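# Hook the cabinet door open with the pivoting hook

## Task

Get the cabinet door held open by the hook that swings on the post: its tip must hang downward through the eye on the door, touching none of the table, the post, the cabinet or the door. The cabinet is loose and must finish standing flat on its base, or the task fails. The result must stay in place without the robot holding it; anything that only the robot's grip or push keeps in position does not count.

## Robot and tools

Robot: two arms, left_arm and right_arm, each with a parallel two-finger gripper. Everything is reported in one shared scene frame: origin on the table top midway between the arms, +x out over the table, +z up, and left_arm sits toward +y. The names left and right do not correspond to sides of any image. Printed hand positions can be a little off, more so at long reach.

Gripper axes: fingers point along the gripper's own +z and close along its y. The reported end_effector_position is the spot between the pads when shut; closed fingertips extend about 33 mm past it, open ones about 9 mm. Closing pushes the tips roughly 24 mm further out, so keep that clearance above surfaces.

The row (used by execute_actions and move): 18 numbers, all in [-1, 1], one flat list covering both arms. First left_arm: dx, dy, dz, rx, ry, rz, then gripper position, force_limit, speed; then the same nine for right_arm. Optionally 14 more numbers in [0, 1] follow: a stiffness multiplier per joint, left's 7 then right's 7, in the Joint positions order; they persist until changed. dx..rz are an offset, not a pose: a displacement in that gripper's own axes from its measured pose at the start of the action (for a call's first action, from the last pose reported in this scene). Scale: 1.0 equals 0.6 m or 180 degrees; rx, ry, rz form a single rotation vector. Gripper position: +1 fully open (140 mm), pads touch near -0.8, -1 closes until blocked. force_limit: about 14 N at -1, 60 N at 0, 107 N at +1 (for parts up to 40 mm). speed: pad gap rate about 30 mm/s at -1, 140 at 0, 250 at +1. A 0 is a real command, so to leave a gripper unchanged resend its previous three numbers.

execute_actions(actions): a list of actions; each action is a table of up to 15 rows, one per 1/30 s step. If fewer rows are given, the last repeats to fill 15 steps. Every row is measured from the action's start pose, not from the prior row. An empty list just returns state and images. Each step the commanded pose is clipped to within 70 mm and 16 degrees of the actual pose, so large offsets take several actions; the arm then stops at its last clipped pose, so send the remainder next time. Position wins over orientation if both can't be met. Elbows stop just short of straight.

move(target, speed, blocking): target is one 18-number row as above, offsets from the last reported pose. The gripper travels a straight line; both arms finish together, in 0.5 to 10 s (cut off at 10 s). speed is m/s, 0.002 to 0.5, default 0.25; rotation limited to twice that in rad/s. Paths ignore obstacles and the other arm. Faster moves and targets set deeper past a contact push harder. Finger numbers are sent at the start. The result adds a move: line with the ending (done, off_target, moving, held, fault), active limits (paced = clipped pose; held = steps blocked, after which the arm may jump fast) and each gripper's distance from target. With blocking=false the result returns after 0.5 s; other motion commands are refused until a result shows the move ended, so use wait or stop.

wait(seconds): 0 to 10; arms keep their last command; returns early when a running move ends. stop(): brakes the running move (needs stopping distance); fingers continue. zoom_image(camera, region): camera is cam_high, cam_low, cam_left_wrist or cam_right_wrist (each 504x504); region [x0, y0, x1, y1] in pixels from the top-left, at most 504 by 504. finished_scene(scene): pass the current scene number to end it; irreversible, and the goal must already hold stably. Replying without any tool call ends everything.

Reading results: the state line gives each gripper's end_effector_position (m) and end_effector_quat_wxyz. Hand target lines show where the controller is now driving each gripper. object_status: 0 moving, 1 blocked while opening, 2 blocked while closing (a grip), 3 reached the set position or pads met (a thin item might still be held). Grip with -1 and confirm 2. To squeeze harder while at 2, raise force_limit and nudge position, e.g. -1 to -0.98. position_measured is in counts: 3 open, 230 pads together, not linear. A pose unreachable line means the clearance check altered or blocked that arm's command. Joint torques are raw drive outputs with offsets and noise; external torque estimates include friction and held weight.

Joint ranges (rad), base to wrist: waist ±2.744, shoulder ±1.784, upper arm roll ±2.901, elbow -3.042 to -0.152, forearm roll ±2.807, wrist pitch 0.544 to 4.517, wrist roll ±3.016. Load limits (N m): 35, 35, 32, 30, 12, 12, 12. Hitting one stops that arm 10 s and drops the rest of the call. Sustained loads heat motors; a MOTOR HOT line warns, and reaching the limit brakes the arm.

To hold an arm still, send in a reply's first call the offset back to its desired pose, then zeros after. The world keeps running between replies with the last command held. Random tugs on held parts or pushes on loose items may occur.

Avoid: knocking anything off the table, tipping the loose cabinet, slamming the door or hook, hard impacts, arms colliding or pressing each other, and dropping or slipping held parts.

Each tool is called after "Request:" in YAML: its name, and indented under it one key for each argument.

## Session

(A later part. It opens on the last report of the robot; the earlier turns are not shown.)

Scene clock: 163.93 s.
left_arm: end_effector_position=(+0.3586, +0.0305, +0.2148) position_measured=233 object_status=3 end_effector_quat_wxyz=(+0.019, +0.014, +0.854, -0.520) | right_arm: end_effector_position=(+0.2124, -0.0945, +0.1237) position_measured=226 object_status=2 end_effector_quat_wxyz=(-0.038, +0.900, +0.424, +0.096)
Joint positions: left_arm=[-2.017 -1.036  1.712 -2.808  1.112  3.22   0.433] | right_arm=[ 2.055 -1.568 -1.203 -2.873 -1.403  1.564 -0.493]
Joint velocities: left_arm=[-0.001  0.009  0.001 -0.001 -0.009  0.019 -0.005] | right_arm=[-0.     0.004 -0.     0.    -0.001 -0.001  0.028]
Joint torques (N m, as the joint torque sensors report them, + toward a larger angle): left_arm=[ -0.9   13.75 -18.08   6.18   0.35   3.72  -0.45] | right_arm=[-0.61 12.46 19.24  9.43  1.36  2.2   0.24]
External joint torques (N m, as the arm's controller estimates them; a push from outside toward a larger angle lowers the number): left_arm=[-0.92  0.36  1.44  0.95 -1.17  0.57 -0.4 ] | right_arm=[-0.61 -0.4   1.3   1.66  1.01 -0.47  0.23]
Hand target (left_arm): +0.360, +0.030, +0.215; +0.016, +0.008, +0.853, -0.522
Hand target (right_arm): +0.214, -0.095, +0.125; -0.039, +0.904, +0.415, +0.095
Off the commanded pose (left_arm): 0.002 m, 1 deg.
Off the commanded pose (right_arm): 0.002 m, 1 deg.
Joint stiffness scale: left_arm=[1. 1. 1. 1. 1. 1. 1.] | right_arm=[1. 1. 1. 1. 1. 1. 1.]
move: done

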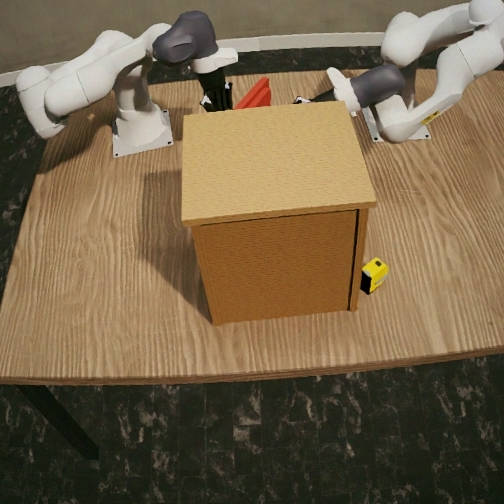

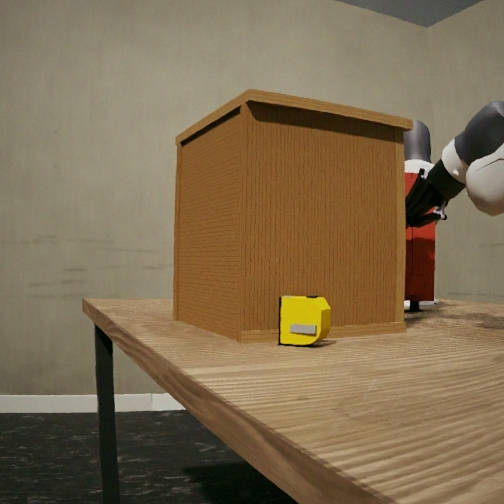

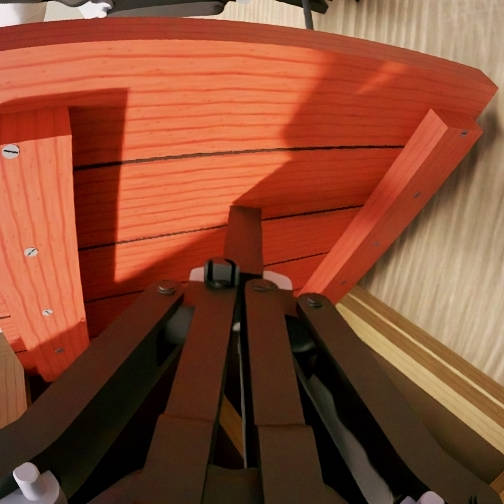

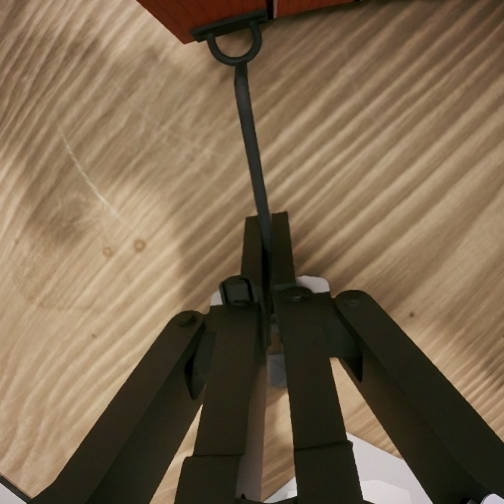

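Request:
move:
  target: [0,-0.011,0.022,0,0,0,-1,0,0,0,0,-0.002,0,0,0,-0.98,-0.6,-0.5]
  speed: 0.015

Request:
zoom_image:
  camera: "cam_right_wrist"
  region: [170, 0, 310, 140]

Scene clock: 174.43 s.
left_arm: end_effector_position=(+0.3565, +0.0159, +0.2137) position_measured=233 object_status=3 end_effector_quat_wxyz=(+0.020, +0.021, +0.855, -0.518) | right_arm: end_effector_position=(+0.2127, -0.0947, +0.1237) position_measured=226 object_status=2 end_effector_quat_wxyz=(-0.038, +0.902, +0.420, +0.096)
Joint positions: left_arm=[-2.092 -0.967  1.724 -2.786  1.086  3.285  0.419] | right_arm=[ 2.054 -1.568 -1.203 -2.873 -1.403  1.563 -0.484]
Joint velocities: left_arm=[-0.006  0.015  0.003 -0.    -0.017  0.029 -0.005] | right_arm=[-0.001  0.     0.001 -0.001 -0.001  0.    -0.001]
Joint torques (N m, as the joint torque sensors report them, + toward a larger angle): left_arm=[ -1.34  13.65 -18.12   7.43   0.38   3.72  -0.4 ] | right_arm=[ 1.73 12.31 19.73  8.49  1.12  2.21 -0.51]
External joint torques (N m, as the arm's controller estimates them; a push from outside toward a larger angle lowers the number): left_arm=[-1.4   0.19  0.93  1.08 -1.09  0.55 -0.35] | right_arm=[ 1.72 -0.59  1.74  0.74  0.78 -0.46 -0.51]
Hand target (left_arm): +0.358, +0.015, +0.214; +0.018, +0.014, +0.854, -0.520
Hand target (right_arm): +0.212, -0.095, +0.125; -0.038, +0.900, +0.424, +0.096
Off the commanded pose (left_arm): 0.002 m, 1 deg.
Off the commanded pose (right_arm): 0.001 m, 1 deg.
Joint stiffness scale: left_arm=[1. 1. 1. 1. 1. 1. 1.] | right_arm=[1. 1. 1. 1. 1. 1. 1.]
move: done

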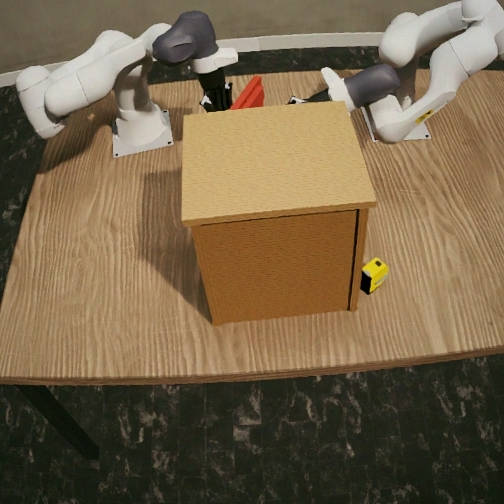

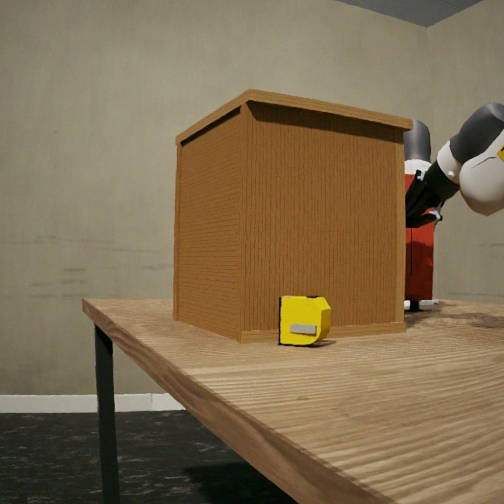

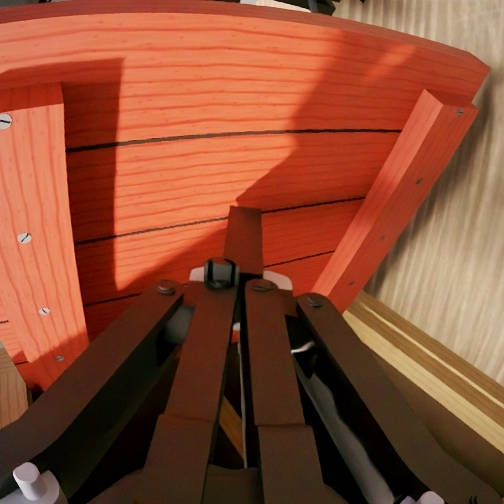

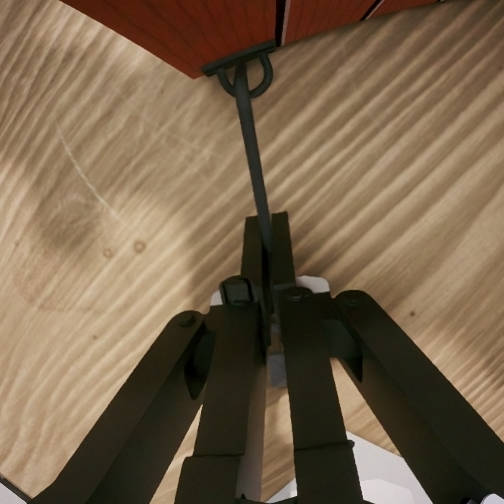

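Region (170, 0, 310, 140) of cam_right_wrist's 504x504 image, scaled by 3.600, with more detail than that image has.

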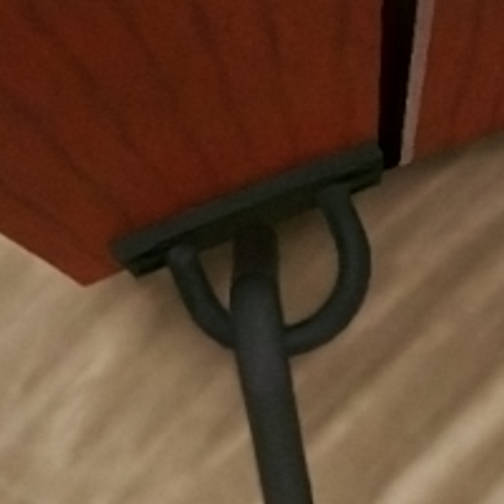

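Request:
move:
  target: [0,0.004,-0.008,0,0,0,-1,0,0,0,0,0.022,0,-0.025,0,-0.98,-0.6,-0.5]
  speed: 0.025

Request:
zoom_image:
  camera: "cam_right_wrist"
  region: [170, 0, 310, 140]

Scene clock: 184.93 s.
left_arm: end_effector_position=(+0.3578, +0.0210, +0.2139) position_measured=233 object_status=3 end_effector_quat_wxyz=(+0.018, +0.016, +0.854, -0.519) | right_arm: end_effector_position=(+0.2165, -0.0901, +0.1128) position_measured=226 object_status=2 end_effector_quat_wxyz=(-0.025, +0.906, +0.418, +0.066)
Joint positions: left_arm=[-2.067 -0.991  1.721 -2.793  1.096  3.263  0.418] | right_arm=[ 2.114 -1.531 -1.249 -2.802 -1.382  1.559 -0.485]
Joint velocities: left_arm=[ 0.002 -0.003 -0.001 -0.001  0.009 -0.009 -0.002] | right_arm=[ 0.004  0.002 -0.001  0.005  0.003  0.001  0.001]
Joint torques (N m, as the joint torque sensors report them, + toward a larger angle): left_arm=[  1.91  12.2  -20.61   5.24   2.44   2.78   0.35] | right_arm=[ 2.01 13.8  16.18  6.22  1.68  1.8  -0.35]
External joint torques (N m, as the arm's controller estimates them; a push from outside toward a larger angle lowers the number): left_arm=[ 1.94 -1.39 -1.3  -0.73  0.94 -0.39  0.4 ] | right_arm=[ 2.    0.3  -3.34 -0.78  1.18 -0.84 -0.36]
Hand target (left_arm): +0.357, +0.021, +0.214; +0.020, +0.021, +0.855, -0.518
Hand target (right_arm): +0.214, -0.093, +0.110; -0.021, +0.904, +0.422, +0.061
Off the commanded pose (left_arm): 0.001 m, 1 deg.
Off the commanded pose (right_arm): 0.004 m, 1 deg.
Joint stiffness scale: left_arm=[1. 1. 1. 1. 1. 1. 1.] | right_arm=[1. 1. 1. 1. 1. 1. 1.]
move: off_target (right_arm)

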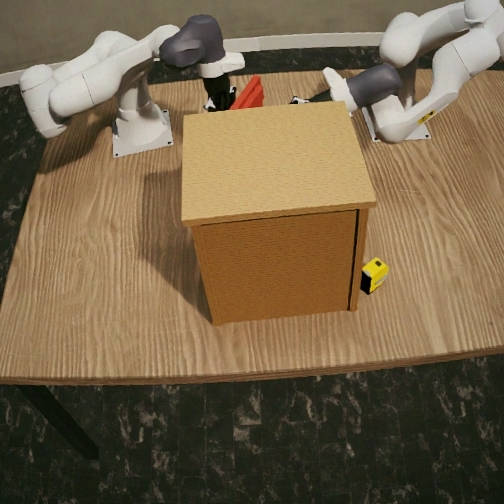

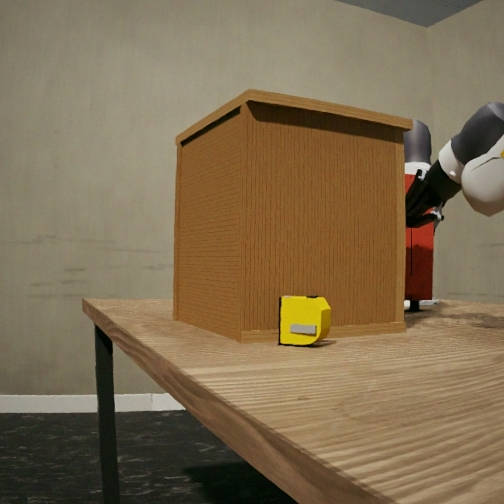

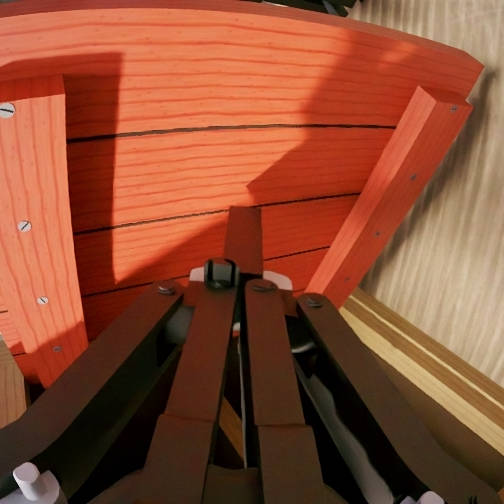

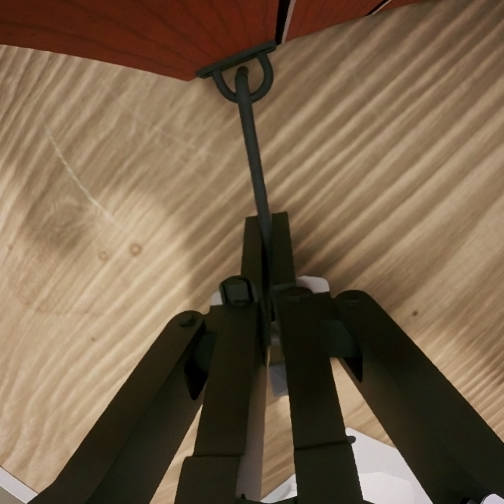

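Region (170, 0, 310, 140) of cam_right_wrist's 504x504 image, scaled by 3.600, with more detail than that image has.

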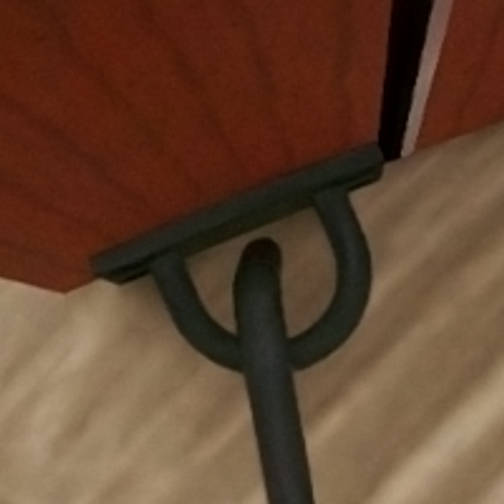

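Request:
move:
  target: [0,0.03,-0.06,0,0,0,-1,0,0,0,0,0.026,0,-0.01,0,-0.98,-0.6,-0.5]
  speed: 0.03

Request:
move:
  target: [0,0,0,0,0,0,-1,0,0,0,0,0,0,0,0,-0.35,-0.6,-0.6]

Request:
move:
  target: [0,0.03,-0.06,0,0,0,-1,0,0,0,0,-0.1,0,0,0,-0.35,-0.6,-0.6]
  speed: 0.08

Request:
zoom_image:
  camera: "cam_right_wrist"
  region: [170, 0, 310, 140]

Scene clock: 196.20 s.
left_arm: end_effector_position=(+0.3595, +0.0615, +0.2153) position_measured=233 object_status=3 end_effector_quat_wxyz=(+0.015, +0.008, +0.854, -0.521) | right_arm: end_effector_position=(+0.2191, -0.0877, +0.0992) position_measured=226 object_status=2 end_effector_quat_wxyz=(-0.020, +0.907, +0.417, +0.053)
Joint positions: left_arm=[-1.854 -1.198  1.695 -2.857  1.133  3.049  0.505] | right_arm=[ 2.136 -1.525 -1.299 -2.778 -1.404  1.563 -0.485]
Joint velocities: left_arm=[-0.    -0.009  0.     0.     0.005 -0.021  0.017] | right_arm=[-0.001  0.    -0.     0.    -0.     0.001 -0.   ]
Joint torques (N m, as the joint torque sensors report them, + toward a larger angle): left_arm=[  2.32  12.18 -21.68   2.87   2.62   2.63   0.33] | right_arm=[ 2.19 15.23 16.44  5.97  0.24  2.32 -0.16]
External joint torques (N m, as the arm's controller estimates them; a push from outside toward a larger angle lowers the number): left_arm=[ 2.39 -1.03 -1.51  0.23  1.05 -0.45  0.38] | right_arm=[ 2.21  1.41 -3.81 -0.13 -0.31 -0.3  -0.16]
Hand target (left_arm): +0.359, +0.062, +0.215; +0.019, +0.015, +0.855, -0.519
Hand target (right_arm): +0.218, -0.089, +0.097; -0.018, +0.906, +0.419, +0.051
Off the commanded pose (left_arm): 0.002 m, 1 deg.
Off the commanded pose (right_arm): 0.002 m, 0 deg.
Joint stiffness scale: left_arm=[1. 1. 1. 1. 1. 1. 1.] | right_arm=[1. 1. 1. 1. 1. 1. 1.]
move: done

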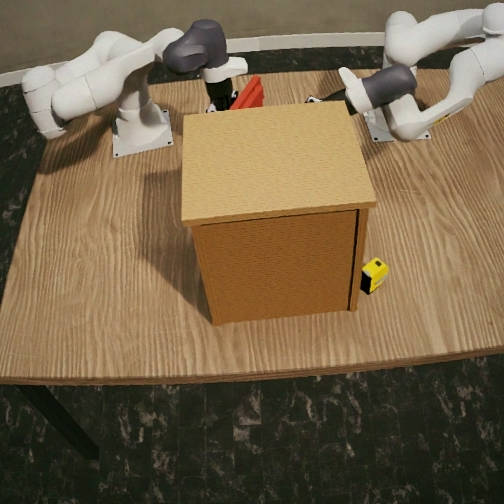

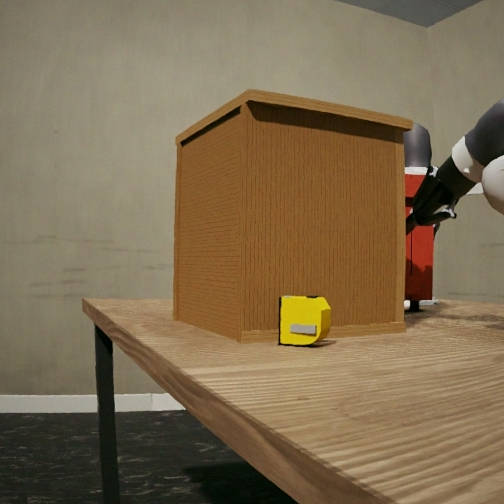

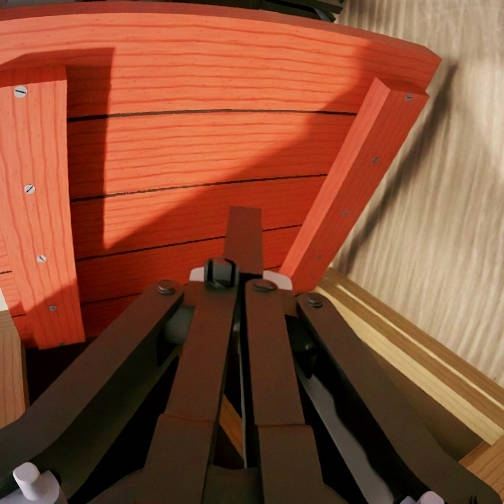

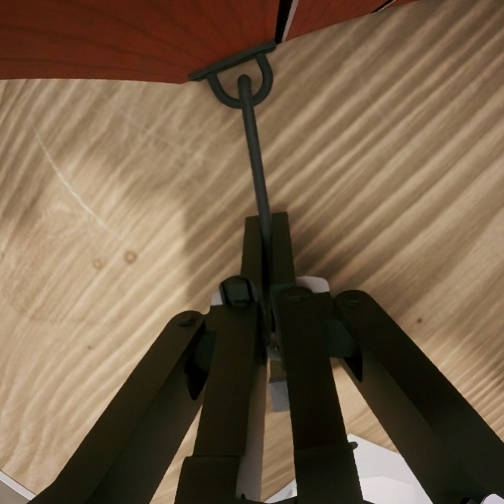

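Scene clock: 196.87 s.
left_arm: end_effector_position=(+0.3595, +0.0615, +0.2153) position_measured=233 object_status=3 end_effector_quat_wxyz=(+0.015, +0.008, +0.854, -0.520) | right_arm: end_effector_position=(+0.2191, -0.0877, +0.0993) position_measured=173 object_status=0 end_effector_quat_wxyz=(-0.020, +0.907, +0.417, +0.053)
Joint positions: left_arm=[-1.854 -1.198  1.695 -2.857  1.133  3.049  0.505] | right_arm=[ 2.136 -1.525 -1.299 -2.778 -1.404  1.563 -0.485]
Joint velocities: left_arm=[-0.    -0.     0.001 -0.     0.001 -0.    -0.   ] | right_arm=[ 0.001  0.    -0.001 -0.    -0.001 -0.001 -0.   ]
Joint torques (N m, as the joint torque sensors report them, + toward a larger angle): left_arm=[  0.56  12.67 -20.     3.08   1.52   3.19  -0.05] | right_arm=[ 0.67 13.55 19.22  6.44  0.53  2.33 -0.21]
External joint torques (N m, as the arm's controller estimates them; a push from outside toward a larger angle lowers the number): left_arm=[ 0.5  -0.45  0.11  0.39 -0.05  0.11  0.  ] | right_arm=[ 0.64 -0.29 -0.98  0.38 -0.03 -0.28 -0.21]
Hand target (left_arm): +0.360, +0.061, +0.215; +0.015, +0.008, +0.854, -0.521
Hand target (right_arm): +0.219, -0.088, +0.099; -0.020, +0.907, +0.417, +0.053
Off the commanded pose (left_arm): 0.000 m, 0 deg.
Off the commanded pose (right_arm): 0.000 m, 0 deg.
Joint stiffness scale: left_arm=[1. 1. 1. 1. 1. 1. 1.] | right_arm=[1. 1. 1. 1. 1. 1. 1.]
move: done

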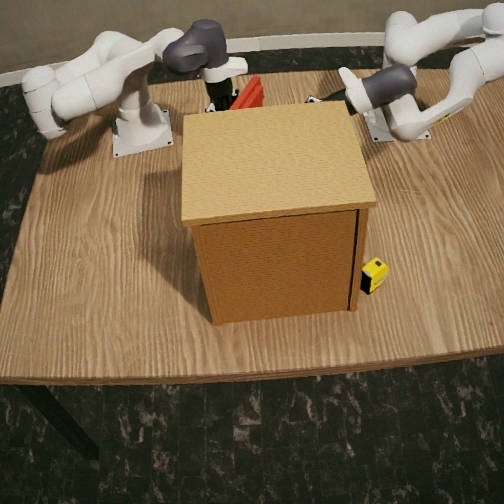

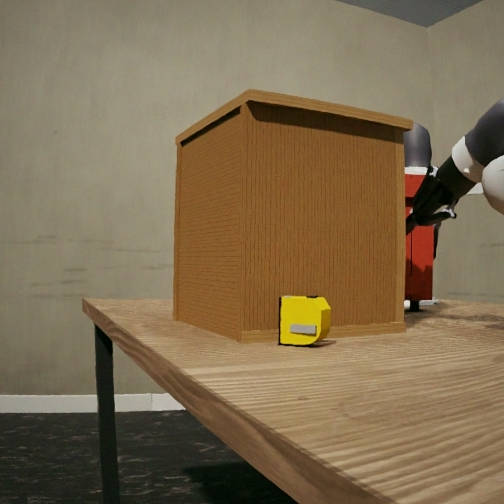

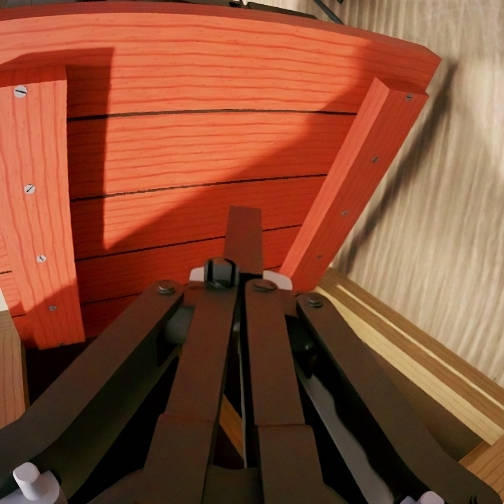

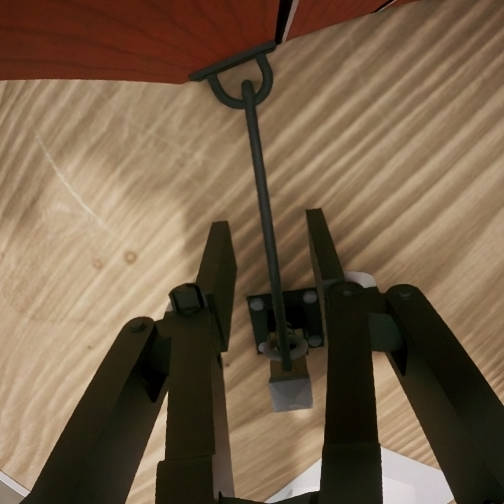

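Scene clock: 198.30 s.
left_arm: end_effector_position=(+0.3596, +0.1013, +0.2171) position_measured=233 object_status=3 end_effector_quat_wxyz=(+0.013, +0.003, +0.853, -0.522) | right_arm: end_effector_position=(+0.2146, -0.0909, +0.1595) position_measured=173 object_status=3 end_effector_quat_wxyz=(-0.023, +0.908, +0.414, +0.054)
Joint positions: left_arm=[-1.644 -1.379  1.685 -2.917  1.1    2.834  0.627] | right_arm=[ 2.153 -1.512 -1.109 -2.732 -1.227  1.499 -0.485]
Joint velocities: left_arm=[ 0.    -0.007  0.001 -0.002  0.    -0.018  0.017] | right_arm=[-0.002 -0.001  0.     0.     0.001 -0.002  0.001]
Joint torques (N m, as the joint torque sensors report them, + toward a larger angle): left_arm=[  2.44  11.09 -19.38   0.92   1.95   2.51   0.37] | right_arm=[ 1.62 14.72 19.55 10.73  1.33  1.84 -0.5 ]
External joint torques (N m, as the arm's controller estimates them; a push from outside toward a larger angle lowers the number): left_arm=[ 2.43 -1.43  0.41  0.98  0.46 -0.42  0.42] | right_arm=[ 1.74  0.67 -0.01  1.01  0.81 -0.78 -0.5 ]
Hand target (left_arm): +0.360, +0.102, +0.216; +0.016, +0.008, +0.854, -0.520
Hand target (right_arm): +0.215, -0.092, +0.160; -0.021, +0.907, +0.417, +0.053
Off the commanded pose (left_arm): 0.001 m, 1 deg.
Off the commanded pose (right_arm): 0.002 m, 1 deg.
Joint stiffness scale: left_arm=[1. 1. 1. 1. 1. 1. 1.] | right_arm=[1. 1. 1. 1. 1. 1. 1.]
move: done

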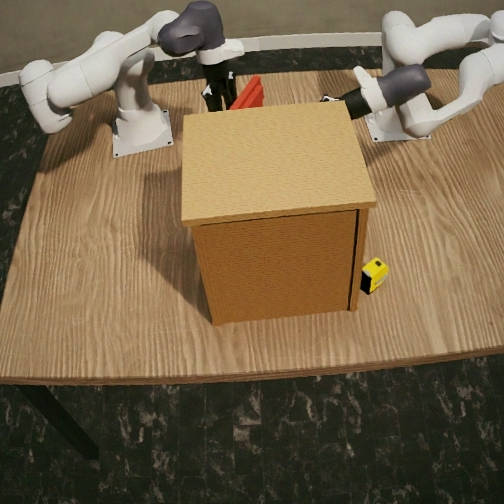

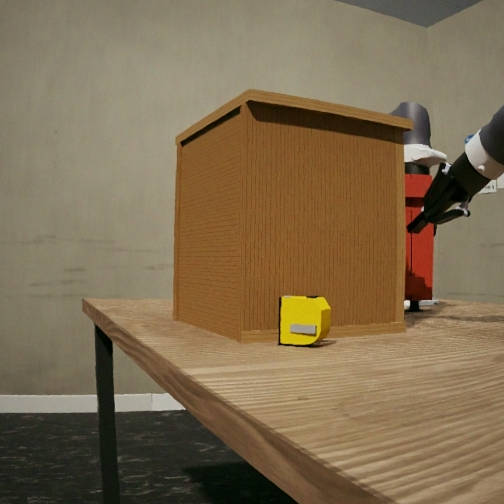

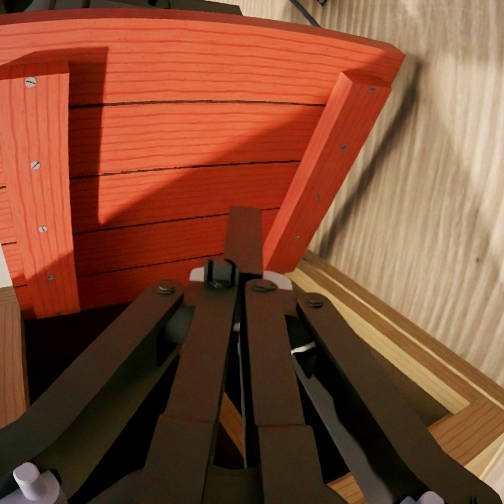

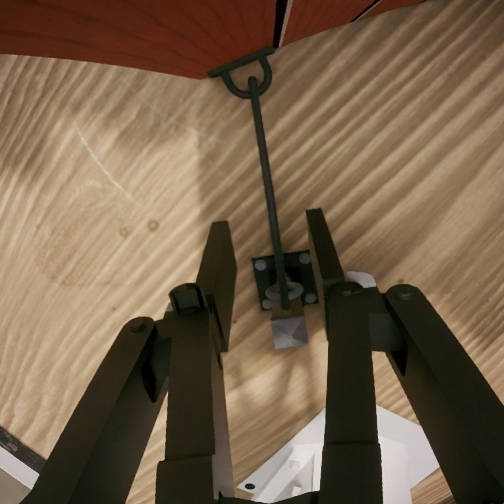

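Region (170, 0, 310, 140) of cam_right_wrist's 504x504 image, scaled by 3.600, with more detail than that image has.

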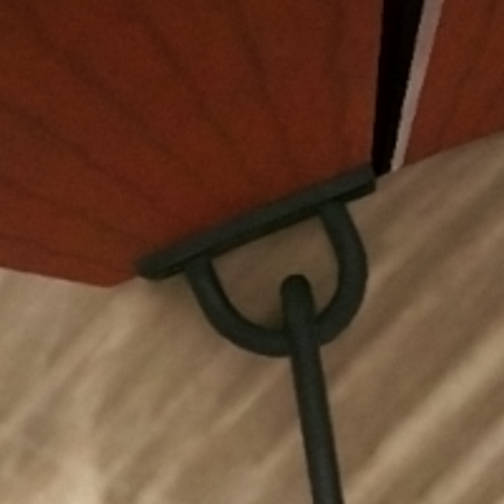

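Request:
finished_scene:
  scene: 2

The scene is finished: the task was done.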